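# Lay the towel flat beside the basket using two arms

## Task

Get the towel lying flat on the table as a single layer. Every part of it must stay at least a finger's width in from the table edge, two finger widths away from the basket's rim, and more than a hand's width away from the column of either arm. The basket must end upright with its entire base resting on the table, no more than three finger widths from its starting spot, and turned roughly as it was at the start. Release everything and move the arms away at the end. Anything that stays in place only because the robot is holding it does not count.

## Robot and tools

ROBOT. There are two 6-joint arms, left_arm and right_arm, each with a parallel two-finger gripper. Their root links sit in the scene frame at left_arm (+0.027, +0.291, 0) m, quat_wxyz (+0.997, 0, 0, +0.072), and right_arm (-0.024, -0.245, 0) m, quat_wxyz (+1.000, 0, 0, -0.013). The scene frame has its origin on the table surface midway between the arms. +z is up, +x reaches out across the table, and left_arm is on the +y side. The names left and right are labels only and say nothing about image sides.

JOINTS. Each arm lists its joints in this order: waist (joint1), shoulder (joint2), elbow (joint3), wrist pitch (joint4), wrist yaw (joint5), wrist roll (joint6). Ranges in radians: waist -2.618 to 3.054, shoulder 0.000 to 3.142, elbow 0.000 to 3.142, wrist pitch -1.571 to 1.571, wrist yaw -1.571 to 1.571, wrist roll -2.094 to 2.094. Wrist roll has its sign flipped relative to the URDF in every command and readout, so in your own numbers its range is effectively mirrored. A true joint end may differ from the stated one by up to 0.036 rad.

ROW FORMAT. Any command row is one flat list of 14 numbers covering both arms: left_arm's six joint angles followed by its opening, then right_arm's six joint angles followed by its opening. The joint values are absolute target angles in radians, not offsets. Opening ranges from -1 (closed) to +1 (fully open, a pad gap of 0.094 m). You may append 12 stiffness scales between 0 and 1, left_arm's six then right_arm's six in joint order; each multiplies that joint's position gain and persists until you change it. Even when only one arm should move, include both; to keep a joint still, repeat its value from the Joint targets line.

TOOLS.
- execute_actions(actions): a list of actions run one after another. Each action is a table of at most 15 rows, one row per control step of 1/30 s; if you give fewer rows, the last one is held for the remaining steps. An empty list only returns the current state and images. A call is rejected if a target lies beyond a range end by more than 0.036 rad and beyond the joint's present angle. Targets past a real end are clipped there, and the result may report "joint sent to its limit".
- move(target, speed, blocking): target is one 14-number row of absolute angles. All joints of both arms travel proportionally, so the gripper tends to follow a curve. speed (rad/s, 0.01 to 2, default 0.5) caps the joint that must travel farthest. A path lasts between 0.5 and 10 s; longer ones stop short. Finger openings are sent right at the start. Moves do not avoid obstacles or the other arm. Faster motion and targets set deeper past contact both mean harder impacts and pushes. The result adds a move: line with the outcome (done, off_target, moving, held, fault), limits=held or limits=none, and each arm's joint farthest from target. With blocking=false you get a reply after 0.5 s while motion continues; you must call wait or stop before sending new rows or moves.
- wait(seconds): 0 to 10; lets the scene run with current commands held, returning early if a running move finishes.
- stop(): brakes a running move; the arm needs some distance to stop, more when fast. Fingers keep going.
- zoom_image(camera, region): camera is cam_high, cam_low, cam_left_wrist or cam_right_wrist; region is [x0, y0, x1, y1] in pixels of that camera's last image, at most 504 by 504, origin at top-left.
- read_manual(section): returns licence texts only ("licences").
- finished_scene(scene): pass the current scene number; it ends the scene irreversibly and reports success.

MOTION LIMITS. Each step the commanded angle is kept within a lead of the measured one: 0.202 rad waist, 0.258 shoulder, 0.238 elbow, 0.573 wrist pitch, 0.522 wrist yaw and roll. Targets are also scaled back if they would shift the gripper more than 70 mm from where it is now. So large jumps need several actions; an unfinished motion will not complete by waiting, so resend the remainder. "joint command not followed" means a clearance check altered some targets.

RESULTS. The state line gives each gripper's end_effector_position (m) and end_effector_quat_wxyz in the scene frame; the position is the point between the pads, roughly 1 cm behind the fingertips, and can be off, more so at long reach. The gripper's fingers point along its +z axis and close along its y axis. Joint positions and Joint velocities list each arm's joints in order (rad, rad/s) plus pad gap (m, m/s). Joint targets shows what joints are currently driven toward. grip_measured reports finger opening on the command scale, with up to about 1 mm per-gripper bias.

GRIPPING. To hold something, command an opening below grip_measured: about 0.03 below holds firmly, less holds gently. Pad force tops out near 50 to 62 N, lower for parts thinner than about 2 mm such as cloth. Expect occasional short tugs on held items.

CAMERAS. cam_high, cam_low, cam_left_wrist, cam_right_wrist, all 504x504; the wrist ones are fisheye.

CAUTIONS. Do not knock anything off the table. Avoid letting the arms collide or shove each other. Avoid drops, slips, slams and hard pushes. Holding loads warms motors: MOTOR HOT appears at 75 °C, 90 °C pauses that arm for 10 s, and 100 °C makes it go limp and fall; these stops show as OVER-TEMPERATURE FAULT lines. The simulation keeps running while you compose replies, with the last command held. Before ending, open the grippers and move both arms well clear of the towel and basket.

Each tool is called after "Request:" as name(argument=value, ...) on one line, values as JSON.

## Session

Request:
execute_actions(actions=[])

Scene clock: 0.00 s.
left_arm: end_effector_position=(+0.4695, +0.2786, +0.1323) grip_measured=+1.000 end_effector_quat_wxyz=(+0.191, -0.600, +0.701, -0.335) | right_arm: end_effector_position=(+0.3296, -0.1118, +0.1830) grip_measured=+1.000 end_effector_quat_wxyz=(+0.304, -0.331, +0.822, +0.351)
Joint names: [waist, shoulder, elbow, wrist pitch, wrist yaw, wrist roll]
Joint positions: left_arm=[-0.052  1.63   1.097 -0.295  0.305  1.445  0.094] | right_arm=[ 0.006  1.599  1.225 -0.782 -0.899  0.584  0.094]
Joint velocities: left_arm=[-0.022 -0.007 -0.012 -0.022 -0.022 -0.007  0.   ] | right_arm=[-0.012  0.007  0.002  0.051  0.051  0.037  0.   ]
Motor temperatures (°C, as the motors report them): left_arm=[22 22 20 21 21 22] | right_arm=[21 22 20 23 20 23]
Joint targets: left_arm=[-0.052 1.619 1.108 -0.292 0.305 1.440] | right_arm=[0.006 1.585 1.237 -0.775 -0.920 0.588]
Joint stiffness scale: left_arm=[1. 1. 1. 1. 1. 1.] | right_arm=[1. 1. 1. 1. 1. 1.]

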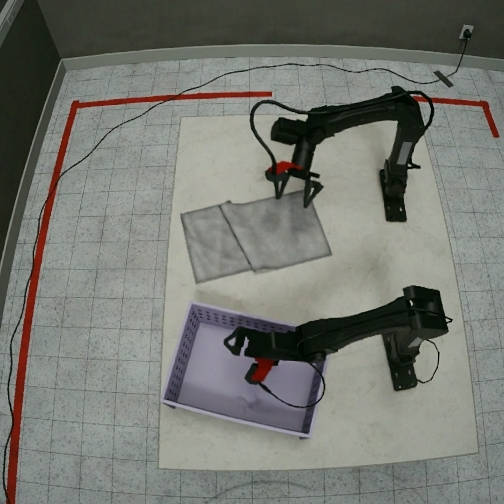

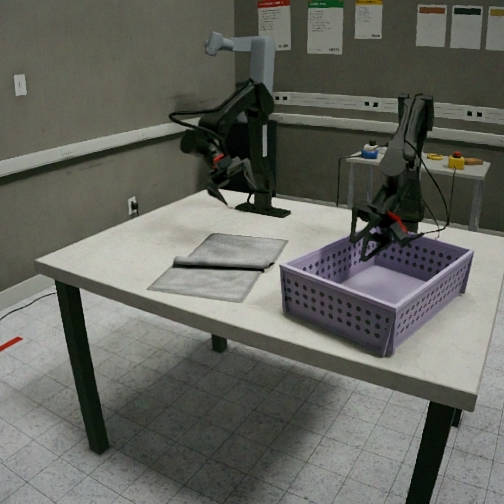

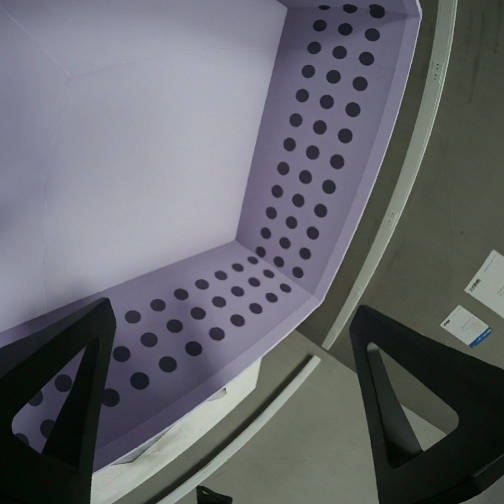

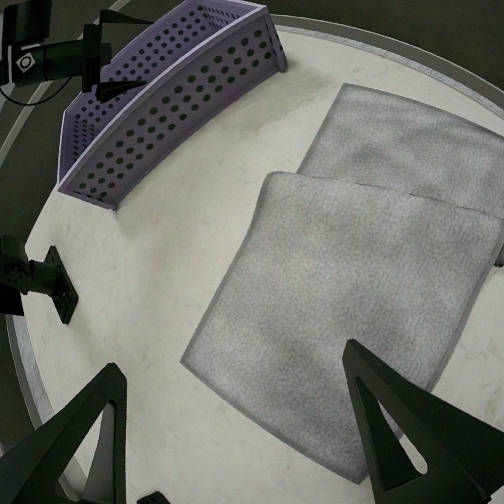

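Request:
zoom_image(camera="cam_high", region=[160, 170, 360, 320])

Request:
zoom_image(camera="cam_low", region=[130, 215, 310, 315])

Region (160, 170, 360, 320) of cam_high's 504x504 image, scaled by 2.520, with more detail than that image has; it fills the top 378 rows of this view, and the rest is white.

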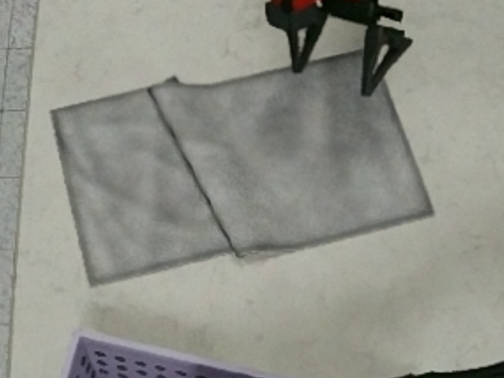

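Region (130, 215, 310, 315) of cam_low's 504x504 image, scaled by 2.800, with more detail than that image has.

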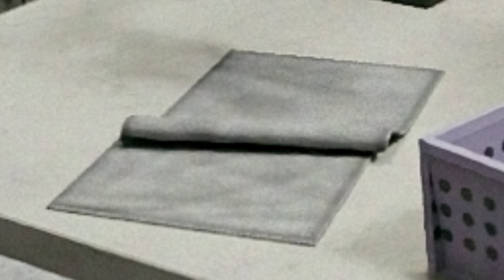

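Request:
move(target=[-0.052, 1.619, 1.47, -0.6, 0.1, 1.3, -1, 0.096, 1.579, 1.05, -0.765, 0, 0, -1], speed=0.9)

Request:
move(target=[-1.16, 1.795, 1.263, -0.655, 0, 1.2, -1, 0.096, 1.579, 1.05, -0.765, 0, 0, -1], speed=0.9)

Scene clock: 5.47 s.
left_arm: end_effector_position=(+0.4923, +0.3149, +0.2245) grip_measured=-0.985 end_effector_quat_wxyz=(+0.291, -0.576, +0.716, -0.265) | right_arm: end_effector_position=(+0.3041, -0.2224, +0.0660) grip_measured=-0.991 end_effector_quat_wxyz=(+0.122, -0.033, +0.992, +0.009)
Joint names: [waist, shoulder, elbow, wrist pitch, wrist yaw, wrist roll]
Joint positions: left_arm=[-0.052  1.63   1.446 -0.583  0.109  1.31   0.001] | right_arm=[ 0.086  1.599  1.055 -0.781 -0.012  0.005  0.   ]
Joint velocities: left_arm=[-0.007  0.002 -0.007 -0.007 -0.051 -0.007 -0.001] | right_arm=[-0.002 -0.012 -0.007 -0.037 -0.007 -0.037  0.   ]
Motor temperatures (°C, as the motors report them): left_arm=[22 23 21 22 21 22] | right_arm=[21 22 20 23 20 23]
Joint targets: left_arm=[-0.052 1.619 1.470 -0.600 0.100 1.300] | right_arm=[0.096 1.579 1.050 -0.765 0.000 -0.000]
Joint stiffness scale: left_arm=[1. 1. 1. 1. 1. 1.] | right_arm=[1. 1. 1. 1. 1. 1.]
move: off_target (left_arm); limits=none; left_arm: farthest joint: the elbow, 0.024 radians from its target (0.373 radians at the start); right_arm: farthest joint: the shoulder, 0.020 radians from its target (0.020 radians at the start)

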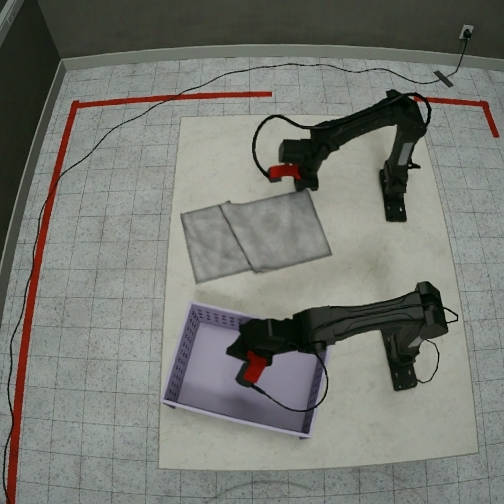

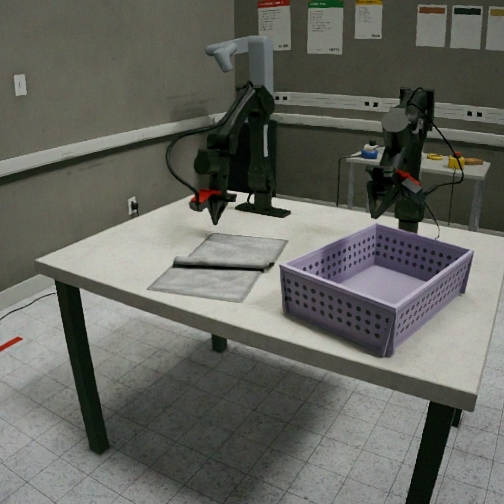

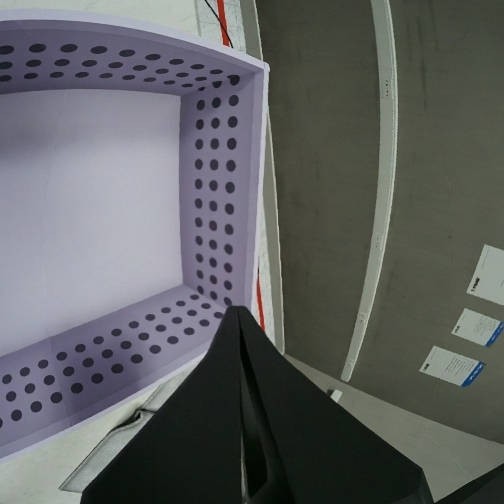

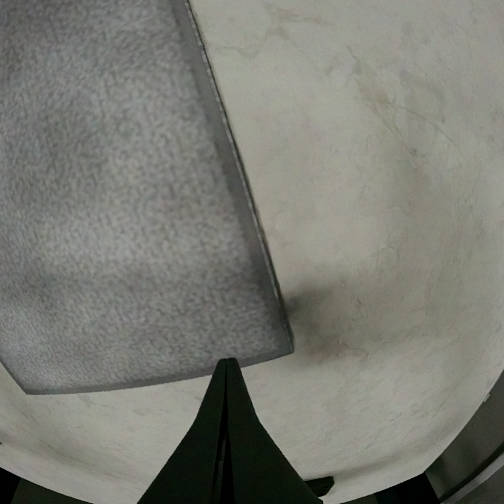

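Scene clock: 7.43 s.
left_arm: end_effector_position=(+0.2432, -0.0669, +0.0753) grip_measured=-0.985 end_effector_quat_wxyz=(+0.083, -0.089, +0.976, -0.183) | right_arm: end_effector_position=(+0.3041, -0.2225, +0.0660) grip_measured=-0.991 end_effector_quat_wxyz=(+0.122, -0.033, +0.992, +0.009)
Joint names: [waist, shoulder, elbow, wrist pitch, wrist yaw, wrist roll]
Joint positions: left_arm=[-1.168  1.796  1.266 -0.637  0.012  1.208  0.001] | right_arm=[ 0.086  1.599  1.055 -0.781 -0.012  0.005  0.   ]
Joint velocities: left_arm=[-0.022 -0.002 -0.012  0.007 -0.11   0.022 -0.001] | right_arm=[-0.002  0.007  0.007  0.022 -0.022 -0.022 -0.   ]
Motor temperatures (°C, as the motors report them): left_arm=[22 23 21 22 21 22] | right_arm=[21 23 20 23 20 23]
Joint targets: left_arm=[-1.160 1.795 1.263 -0.655 -0.000 1.200] | right_arm=[0.096 1.579 1.050 -0.765 -0.000 0.000]
Joint stiffness scale: left_arm=[1. 1. 1. 1. 1. 1.] | right_arm=[1. 1. 1. 1. 1. 1.]
move: done; limits=none; left_arm: farthest joint: the wrist pitch, 0.018 radians from its target (0.072 radians at the start); right_arm: farthest joint: the shoulder, 0.020 radians from its target (0.020 radians at the start)

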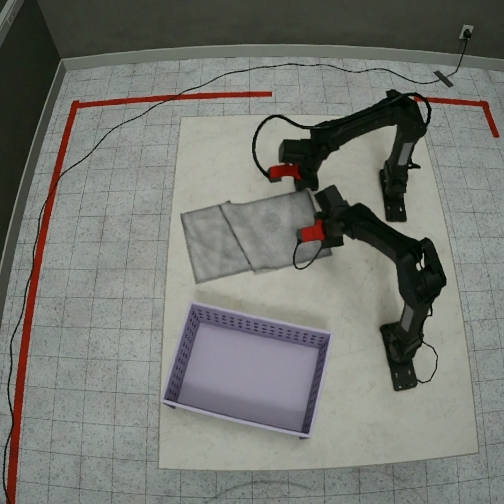

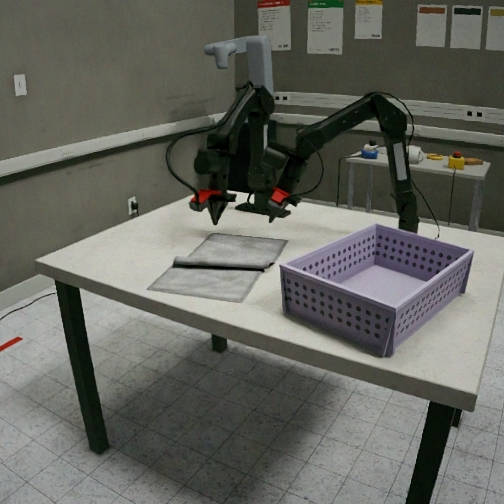

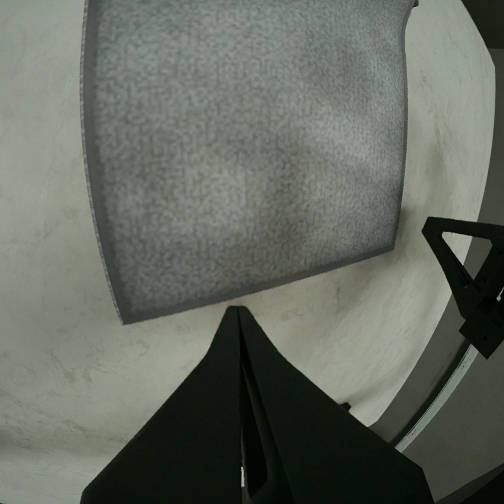

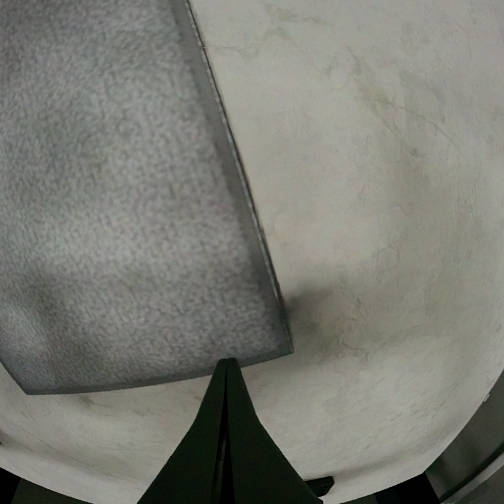

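Request:
move(target=[-1.14, 1.885, 1.135, -0.45, 0, 1.2, -1, 0.09, 1.66, 0.911, -0.55, 0, 0, -1], speed=0.25)

Scene clock: 9.30 s.
left_arm: end_effector_position=(+0.2450, -0.0551, +0.0150) grip_measured=-0.985 end_effector_quat_wxyz=(+0.074, -0.098, +0.979, -0.161) | right_arm: end_effector_position=(+0.3060, -0.2226, +0.0242) grip_measured=-0.991 end_effector_quat_wxyz=(+0.133, -0.033, +0.990, +0.009)
Joint names: [waist, shoulder, elbow, wrist pitch, wrist yaw, wrist roll]
Joint positions: left_arm=[-1.149  1.885  1.14  -0.469  0.012  1.207  0.001] | right_arm=[ 0.086  1.653  0.926 -0.576 -0.011  0.005  0.   ]
Joint velocities: left_arm=[-0.017 -0.012  0.007 -0.066 -0.037  0.051 -0.   ] | right_arm=[-0.002 -0.002  0.012 -0.066  0.022  0.051  0.001]
Motor temperatures (°C, as the motors report them): left_arm=[22 23 21 22 21 22] | right_arm=[21 23 20 23 20 23]
Joint targets: left_arm=[-1.140 1.885 1.135 -0.450 0.000 1.200] | right_arm=[0.090 1.660 0.911 -0.550 0.000 0.000]
Joint stiffness scale: left_arm=[1. 1. 1. 1. 1. 1.] | right_arm=[1. 1. 1. 1. 1. 1.]
move: off_target (right_arm); limits=none; left_arm: farthest joint: the wrist pitch, 0.019 radians from its target (0.187 radians at the start); right_arm: farthest joint: the wrist pitch, 0.026 radians from its target (0.231 radians at the start)

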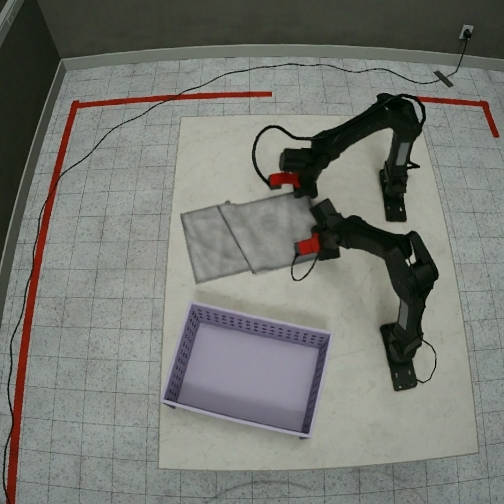

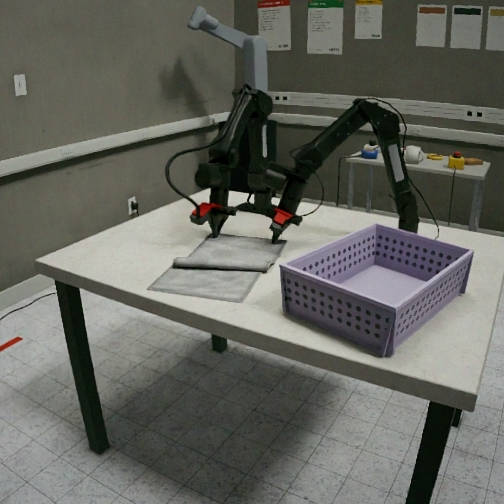

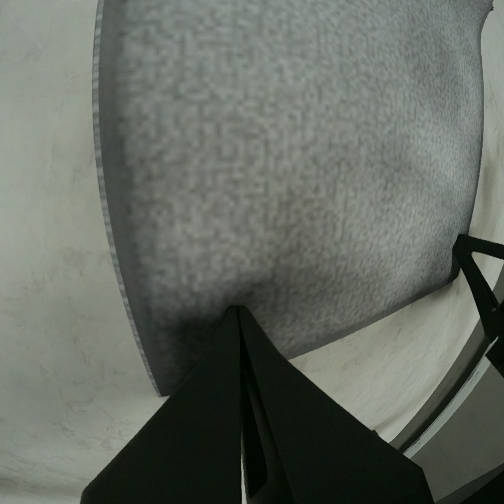

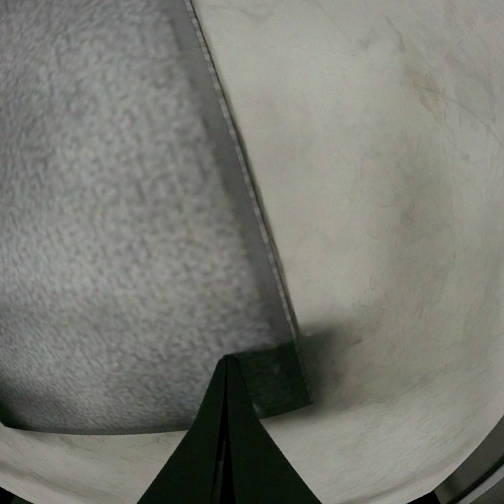

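Request:
execute_actions(actions=[[[-1.149, 1.887, 1.128, -0.44, 0, 1.2, -1, 0.086, 1.66, 0.911, -0.56, 0, 0, -1],[-1.149, 1.888, 1.124, -0.435, 0, 1.2, -1, 0.086, 1.66, 0.911, -0.56, 0, 0, -1],[-1.149, 1.889, 1.12, -0.43, 0, 1.2, -1, 0.086, 1.66, 0.911, -0.56, 0, 0, -1],[-1.149, 1.89, 1.116, -0.425, 0, 1.2, -1, 0.086, 1.66, 0.911, -0.56, 0, 0, -1],[-1.149, 1.891, 1.112, -0.42, 0, 1.2, -1, 0.086, 1.66, 0.911, -0.56, 0, 0, -1],[-1.149, 1.892, 1.108, -0.415, 0, 1.2, -1, 0.086, 1.66, 0.911, -0.56, 0, 0, -1],[-1.149, 1.893, 1.105, -0.411, 0, 1.2, -1, 0.086, 1.66, 0.911, -0.56, 0, 0, -1]]])

Request:
move(target=[-1.285, 1.871, 1.075, -0.403, 0, 1.2, -1, 0.03, 1.478, 0.72, -0.545, 0, 0, -1], speed=0.2)

Scene clock: 10.53 s.
left_arm: end_effector_position=(+0.2460, -0.0564, +0.0124) grip_measured=-0.985 end_effector_quat_wxyz=(+0.078, -0.098, +0.978, -0.169) | right_arm: end_effector_position=(+0.3060, -0.2226, +0.0242) grip_measured=-0.991 end_effector_quat_wxyz=(+0.133, -0.033, +0.990, +0.009)
Joint names: [waist, shoulder, elbow, wrist pitch, wrist yaw, wrist roll]
Joint positions: left_arm=[-1.149  1.885  1.121 -0.433  0.011  1.207  0.001] | right_arm=[ 0.086  1.653  0.926 -0.576 -0.011  0.005  0.   ]
Joint velocities: left_arm=[-0.012 -0.022 -0.012 -0.022 -0.007  0.037  0.   ] | right_arm=[ 0.012  0.027  0.002 -0.037  0.007 -0.066 -0.   ]
Motor temperatures (°C, as the motors report them): left_arm=[22 23 21 22 21 22] | right_arm=[21 23 20 23 20 23]
Joint targets: left_arm=[-1.149 1.893 1.105 -0.411 -0.000 1.200] | right_arm=[0.086 1.660 0.911 -0.560 -0.000 0.000]
Joint stiffness scale: left_arm=[1. 1. 1. 1. 1. 1.] | right_arm=[1. 1. 1. 1. 1. 1.]

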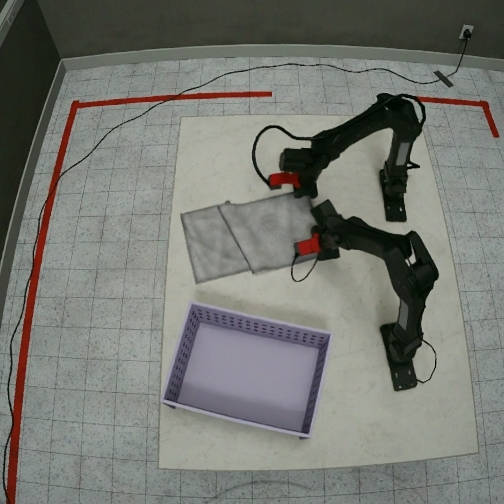

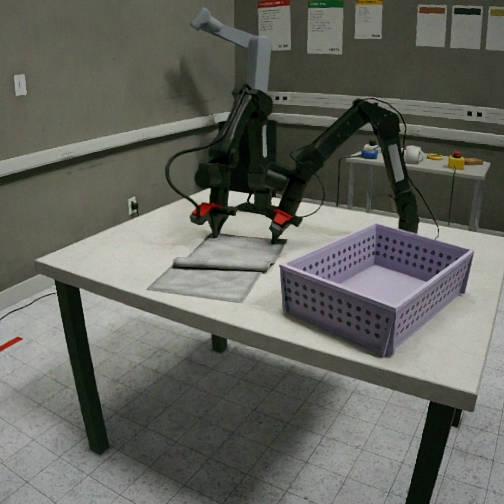

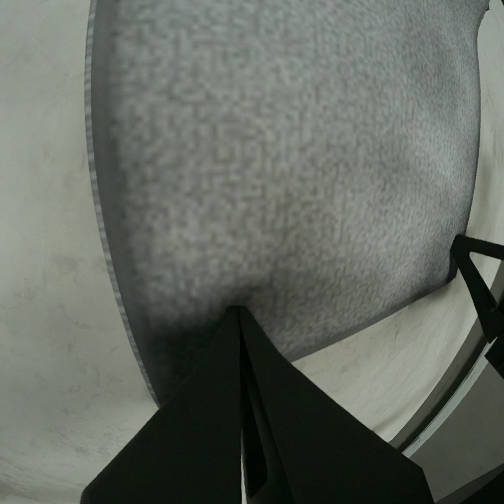

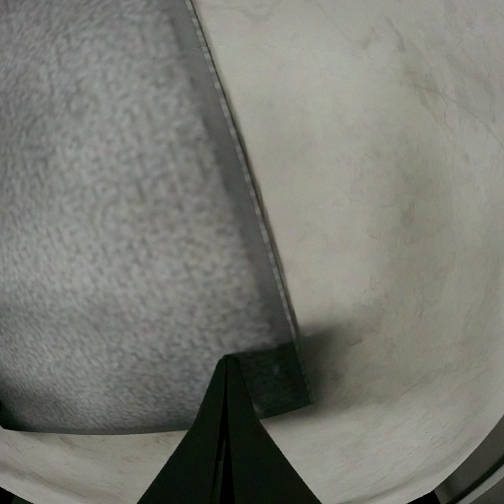

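Scene clock: 11.90 s.
left_arm: end_effector_position=(+0.2073, -0.0813, +0.0123) grip_measured=-0.985 end_effector_quat_wxyz=(+0.085, -0.040, +0.979, -0.182) | right_arm: end_effector_position=(+0.2701, -0.2386, +0.0225) grip_measured=-0.991 end_effector_quat_wxyz=(+0.152, -0.009, +0.988, +0.006)
Joint names: [waist, shoulder, elbow, wrist pitch, wrist yaw, wrist roll]
Joint positions: left_arm=[-1.271  1.877  1.098 -0.388 -0.013  1.207  0.001] | right_arm=[ 0.039  1.49   0.744 -0.521 -0.011  0.005  0.   ]
Joint velocities: left_arm=[-0.002 -0.017 -0.012 -0.037 -0.022 -0.022  0.   ] | right_arm=[-0.002  0.002  0.002 -0.081  0.007  0.037 -0.   ]
Motor temperatures (°C, as the motors report them): left_arm=[22 24 21 22 21 22] | right_arm=[21 23 20 23 20 23]
Joint targets: left_arm=[-1.285 1.871 1.075 -0.403 0.000 1.200] | right_arm=[0.030 1.478 0.720 -0.545 0.000 -0.000]
Joint stiffness scale: left_arm=[1. 1. 1. 1. 1. 1.] | right_arm=[1. 1. 1. 1. 1. 1.]
move: off_target (left_arm, right_arm); limits=none; left_arm: farthest joint: the elbow, 0.023 radians from its target (0.046 radians at the start); right_arm: farthest joint: the elbow, 0.024 radians from its target (0.206 radians at the start)

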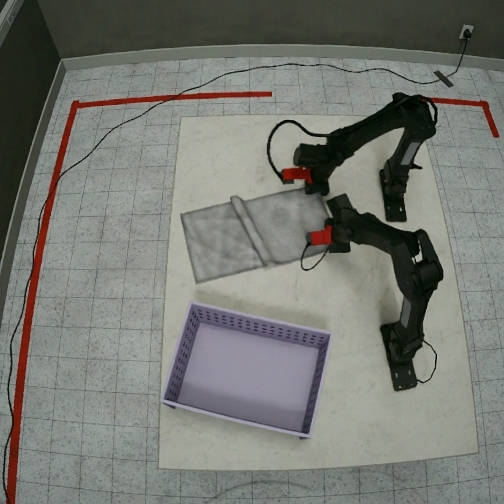

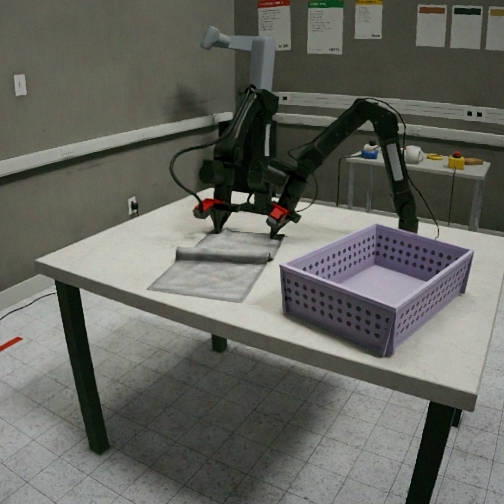

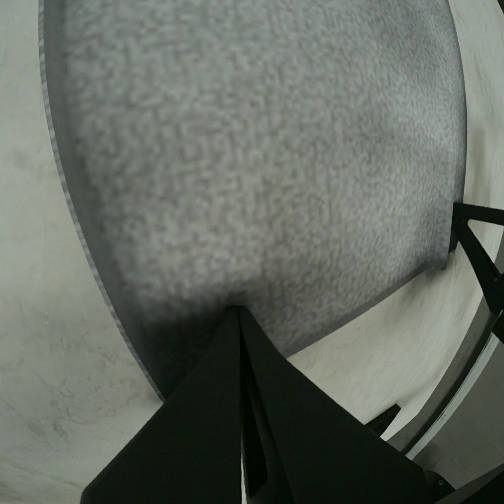

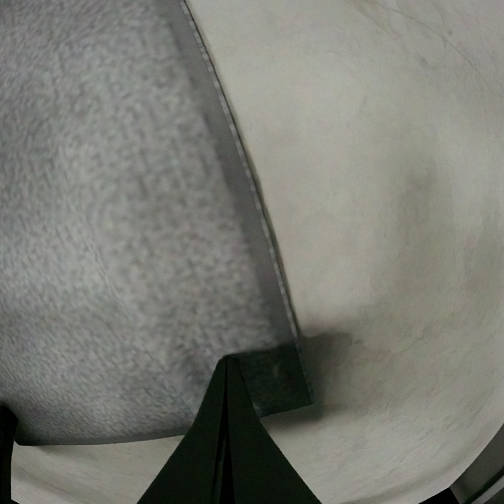

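Request:
move(target=[-1.41, 1.812, 1.005, -0.4, 0, 1.2, -1, -0.025, 1.236, 0.529, -0.593, 0, 0, -1], speed=0.22)

Request:
zoom_image(camera="cam_high", region=[160, 160, 420, 340])

Scene clock: 14.13 s.
left_arm: end_effector_position=(+0.1549, -0.0843, +0.0123) grip_measured=-0.985 end_effector_quat_wxyz=(+0.076, +0.021, +0.980, -0.183) | right_arm: end_effector_position=(+0.2173, -0.2523, +0.0215) grip_measured=-0.991 end_effector_quat_wxyz=(+0.159, +0.017, +0.987, +0.001)
Joint names: [waist, shoulder, elbow, wrist pitch, wrist yaw, wrist roll]
Joint positions: left_arm=[-1.397  1.822  1.027 -0.376 -0.021  1.207  0.001] | right_arm=[-0.015  1.25   0.551 -0.551 -0.011  0.005  0.   ]
Joint velocities: left_arm=[-0.046 -0.007 -0.012 -0.022  0.037  0.022 -0.   ] | right_arm=[ 0.012  0.002 -0.017  0.066 -0.022 -0.037  0.   ]
Motor temperatures (°C, as the motors report them): left_arm=[22 24 21 22 21 22] | right_arm=[21 23 20 23 20 23]
Joint targets: left_arm=[-1.410 1.812 1.005 -0.400 -0.000 1.200] | right_arm=[-0.025 1.236 0.529 -0.593 -0.000 -0.000]
Joint stiffness scale: left_arm=[1. 1. 1. 1. 1. 1.] | right_arm=[1. 1. 1. 1. 1. 1.]
move: off_target (left_arm, right_arm); limits=none; left_arm: farthest joint: the wrist pitch, 0.024 radians from its target (0.012 radians at the start); right_arm: farthest joint: the wrist pitch, 0.042 radians from its target (0.072 radians at the start)

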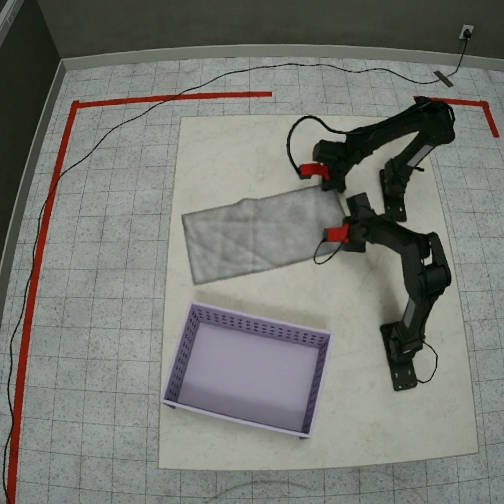

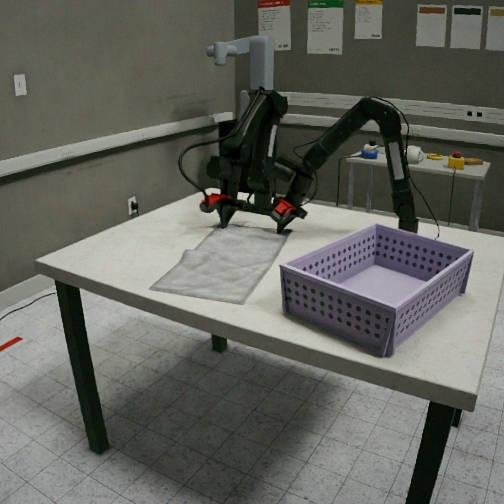

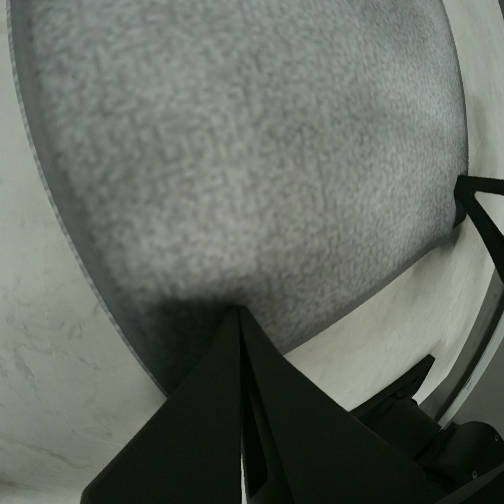

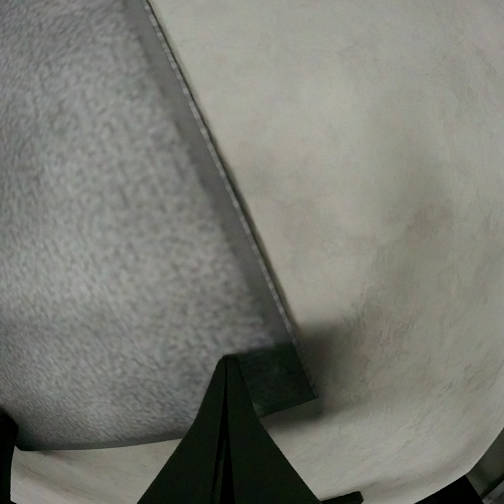

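Region (160, 160, 420, 340) of cam_high's 504x504 image, scaled by 1.938, with more detail than that image has; it fills the top 349 rows of this view, and the rest is white.

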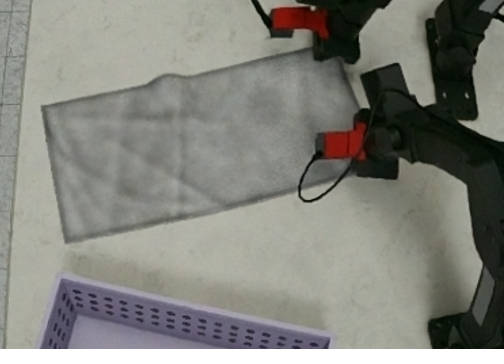

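Request:
move(target=[-1.413, 1.727, 0.899, -0.379, 0, 1.2, -1, 0.088, 1.124, 0.466, -0.642, 0, 0, -1], speed=0.18)

Request:
zoom_image(camera="cam_high", region=[160, 160, 420, 340])

Scene clock: 16.00 s.
left_arm: end_effector_position=(+0.1440, -0.0626, +0.0123) grip_measured=-0.986 end_effector_quat_wxyz=(+0.071, +0.024, +0.980, -0.186) | right_arm: end_effector_position=(+0.1939, -0.2326, +0.0211) grip_measured=-0.991 end_effector_quat_wxyz=(+0.157, -0.028, +0.987, +0.005)
Joint names: [waist, shoulder, elbow, wrist pitch, wrist yaw, wrist roll]
Joint positions: left_arm=[-1.402  1.739  0.921 -0.351 -0.01   1.207  0.001] | right_arm=[ 0.078  1.139  0.486 -0.602 -0.003  0.005  0.   ]
Joint velocities: left_arm=[ 0.002 -0.007 -0.002 -0.022  0.037  0.081  0.001] | right_arm=[-0.012 -0.022 -0.002 -0.066 -0.051  0.022  0.   ]
Motor temperatures (°C, as the motors report them): left_arm=[22 24 21 22 21 22] | right_arm=[21 23 20 23 20 23]
Joint targets: left_arm=[-1.413 1.727 0.899 -0.379 0.000 1.200] | right_arm=[0.088 1.124 0.466 -0.642 0.000 0.000]
Joint stiffness scale: left_arm=[1. 1. 1. 1. 1. 1.] | right_arm=[1. 1. 1. 1. 1. 1.]
move: off_target (left_arm, right_arm); limits=none; left_arm: farthest joint: the wrist pitch, 0.028 radians from its target (0.003 radians at the start); right_arm: farthest joint: the wrist pitch, 0.040 radians from its target (0.091 radians at the start)

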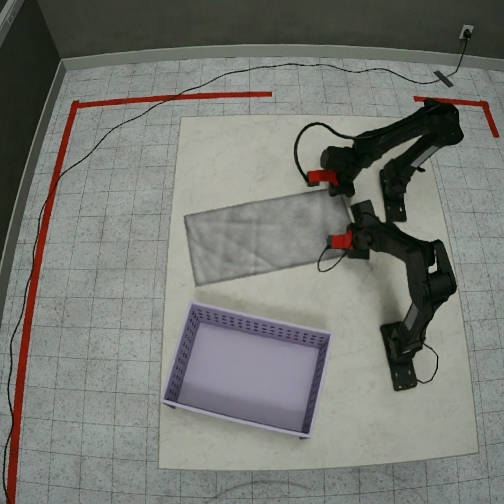

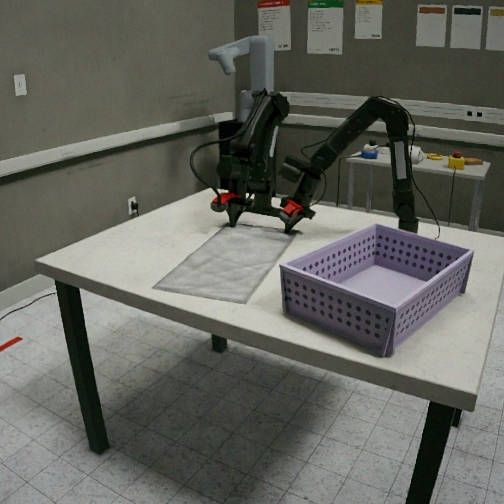

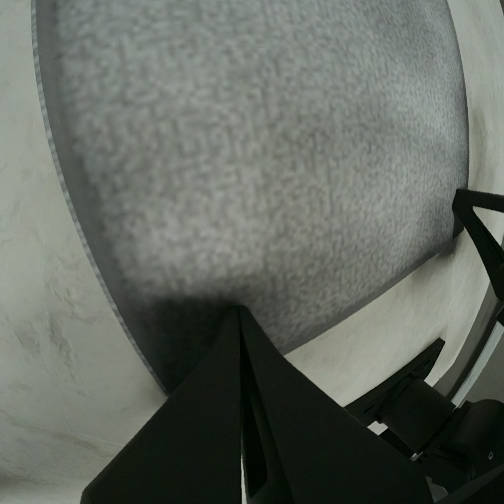

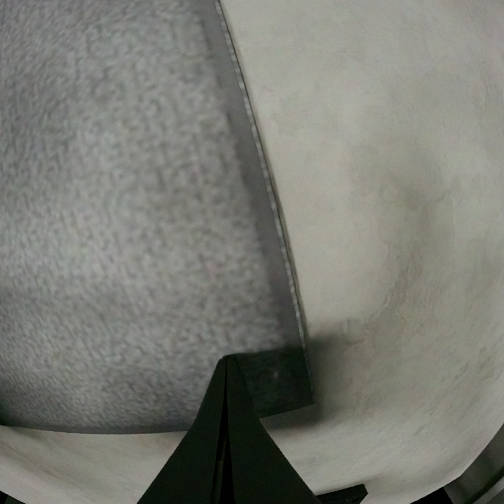

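Region (160, 160, 420, 340) of cam_high's 504x504 image, scaled by 1.938, with more detail than that image has; it fills the top 349 rows of this view, and the rest is white.

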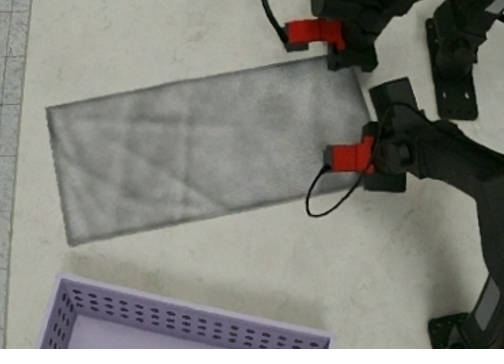

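Request:
move(target=[-1.402, 1.665, 1.09, -0.6, 0, 1.2, -1, 0.078, 1.12, 0.68, -0.83, 0, 0, -1], speed=0.4)

Request:
move(target=[-0.9, 0.6, 0.6, -0.3, 0, 1.2, -1, -1.0, 0.6, 0.6, -0.3, 0, 0, -1], speed=1.0)

Request:
zoom_image(camera="cam_high", region=[160, 160, 420, 340])

Scene clock: 17.87 s.
left_arm: end_effector_position=(+0.1433, -0.0662, +0.0569) grip_measured=-0.986 end_effector_quat_wxyz=(+0.062, +0.025, +0.982, -0.176) | right_arm: end_effector_position=(+0.1929, -0.2327, +0.0563) grip_measured=-0.991 end_effector_quat_wxyz=(+0.127, -0.028, +0.991, +0.004)
Joint names: [waist, shoulder, elbow, wrist pitch, wrist yaw, wrist roll]
Joint positions: left_arm=[-1.402  1.685  1.069 -0.58  -0.     1.207  0.001] | right_arm=[ 0.078  1.139  0.652 -0.828 -0.003  0.005  0.   ]
Joint velocities: left_arm=[ 0.002  0.002 -0.017 -0.022 -0.007  0.066  0.   ] | right_arm=[-0.007  0.007  0.007 -0.095 -0.007  0.037  0.   ]
Motor temperatures (°C, as the motors report them): left_arm=[22 24 21 22 21 22] | right_arm=[21 23 21 23 20 23]
Joint targets: left_arm=[-1.402 1.665 1.090 -0.600 0.000 1.200] | right_arm=[0.078 1.120 0.680 -0.830 0.000 0.000]
Joint stiffness scale: left_arm=[1. 1. 1. 1. 1. 1.] | right_arm=[1. 1. 1. 1. 1. 1.]
move: off_target (left_arm, right_arm); limits=none; left_arm: farthest joint: the elbow, 0.021 radians from its target (0.169 radians at the start); right_arm: farthest joint: the elbow, 0.028 radians from its target (0.194 radians at the start)

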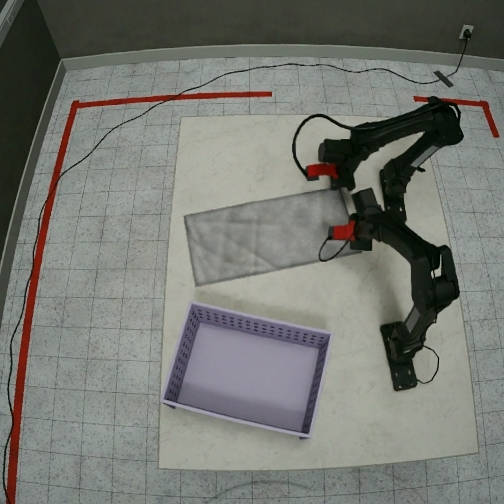

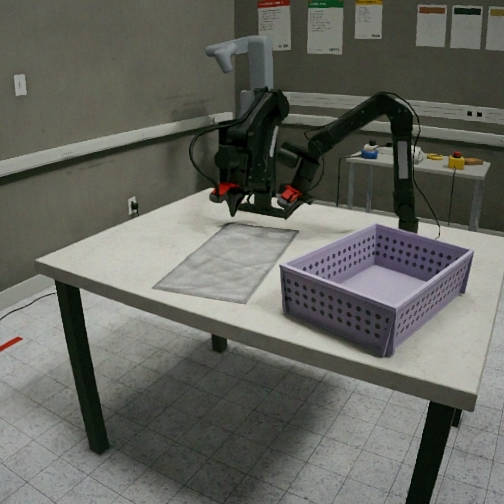

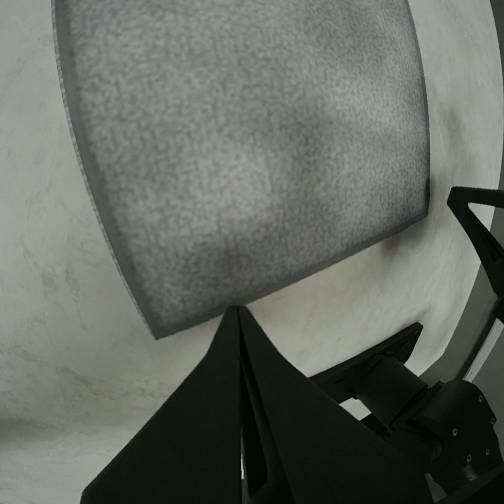

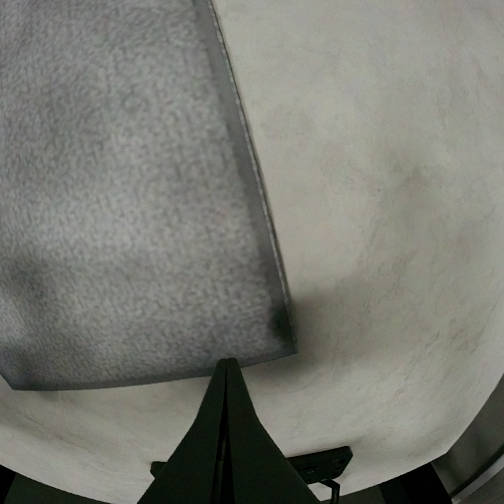

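Scene clock: 19.70 s.
left_arm: end_effector_position=(+0.2326, +0.0939, +0.2459) grip_measured=-0.986 end_effector_quat_wxyz=(+0.318, -0.178, +0.796, -0.483) | right_arm: end_effector_position=(+0.1269, -0.4873, +0.2472) grip_measured=-0.991 end_effector_quat_wxyz=(+0.505, +0.396, +0.713, -0.283)
Joint names: [waist, shoulder, elbow, wrist pitch, wrist yaw, wrist roll]
Joint positions: left_arm=[-0.909  0.616  0.604 -0.325  0.003  1.207  0.001] | right_arm=[-0.992  0.618  0.609 -0.326 -0.001  0.004  0.   ]
Joint velocities: left_arm=[-0.012 -0.002  0.002 -0.022 -0.037  0.022 -0.002] | right_arm=[ 0.022  0.012 -0.002  0.037 -0.022 -0.022  0.001]
Motor temperatures (°C, as the motors report them): left_arm=[22 24 21 22 21 22] | right_arm=[21 23 21 24 20 23]
Joint targets: left_arm=[-0.900 0.600 0.600 -0.300 -0.000 1.200] | right_arm=[-1.000 0.600 0.600 -0.300 0.000 0.000]
Joint stiffness scale: left_arm=[1. 1. 1. 1. 1. 1.] | right_arm=[1. 1. 1. 1. 1. 1.]
move: off_target (left_arm, right_arm); limits=none; left_arm: farthest joint: the wrist pitch, 0.025 radians from its target (0.280 radians at the start); right_arm: farthest joint: the wrist pitch, 0.026 radians from its target (0.528 radians at the start)

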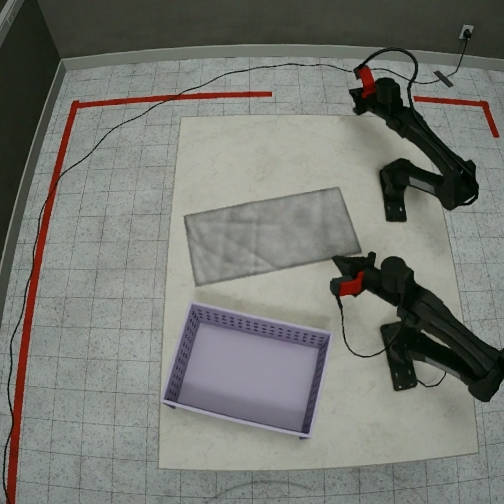

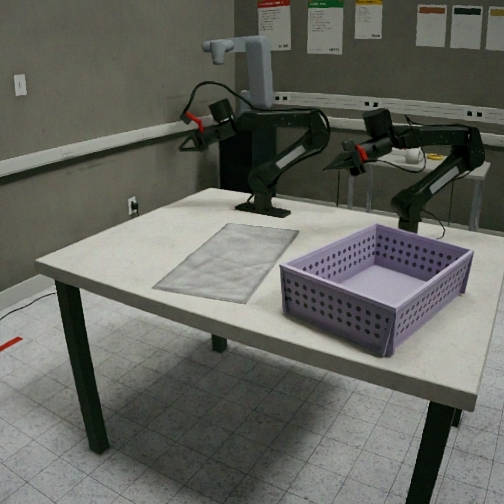

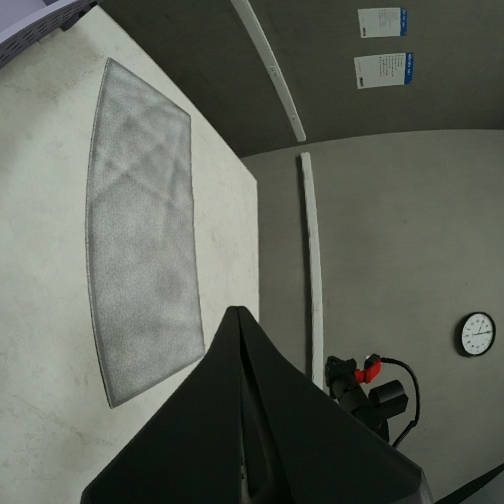

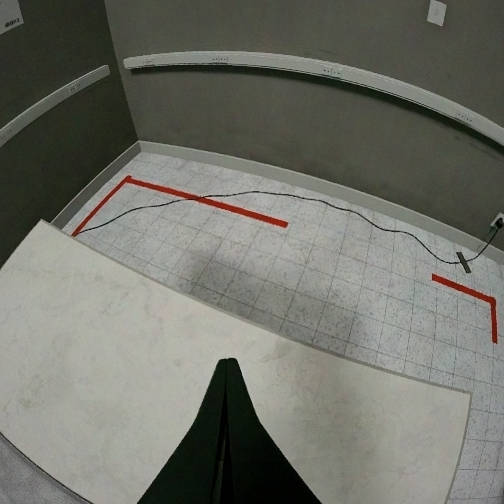

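Region (160, 160, 420, 340) of cam_high's 504x504 image, scaled by 1.938, with more detail than that image has; it fills the top 349 rows of this view, and the rest is white.

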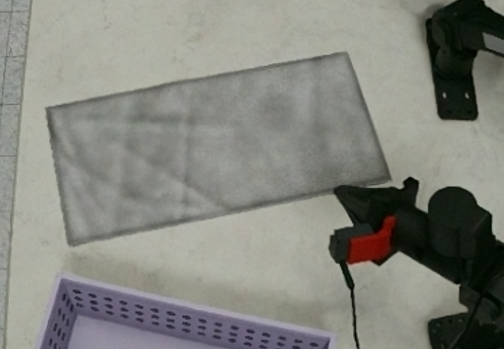

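Request:
finished_scene(scene=2)

The scene is finished: the task was done.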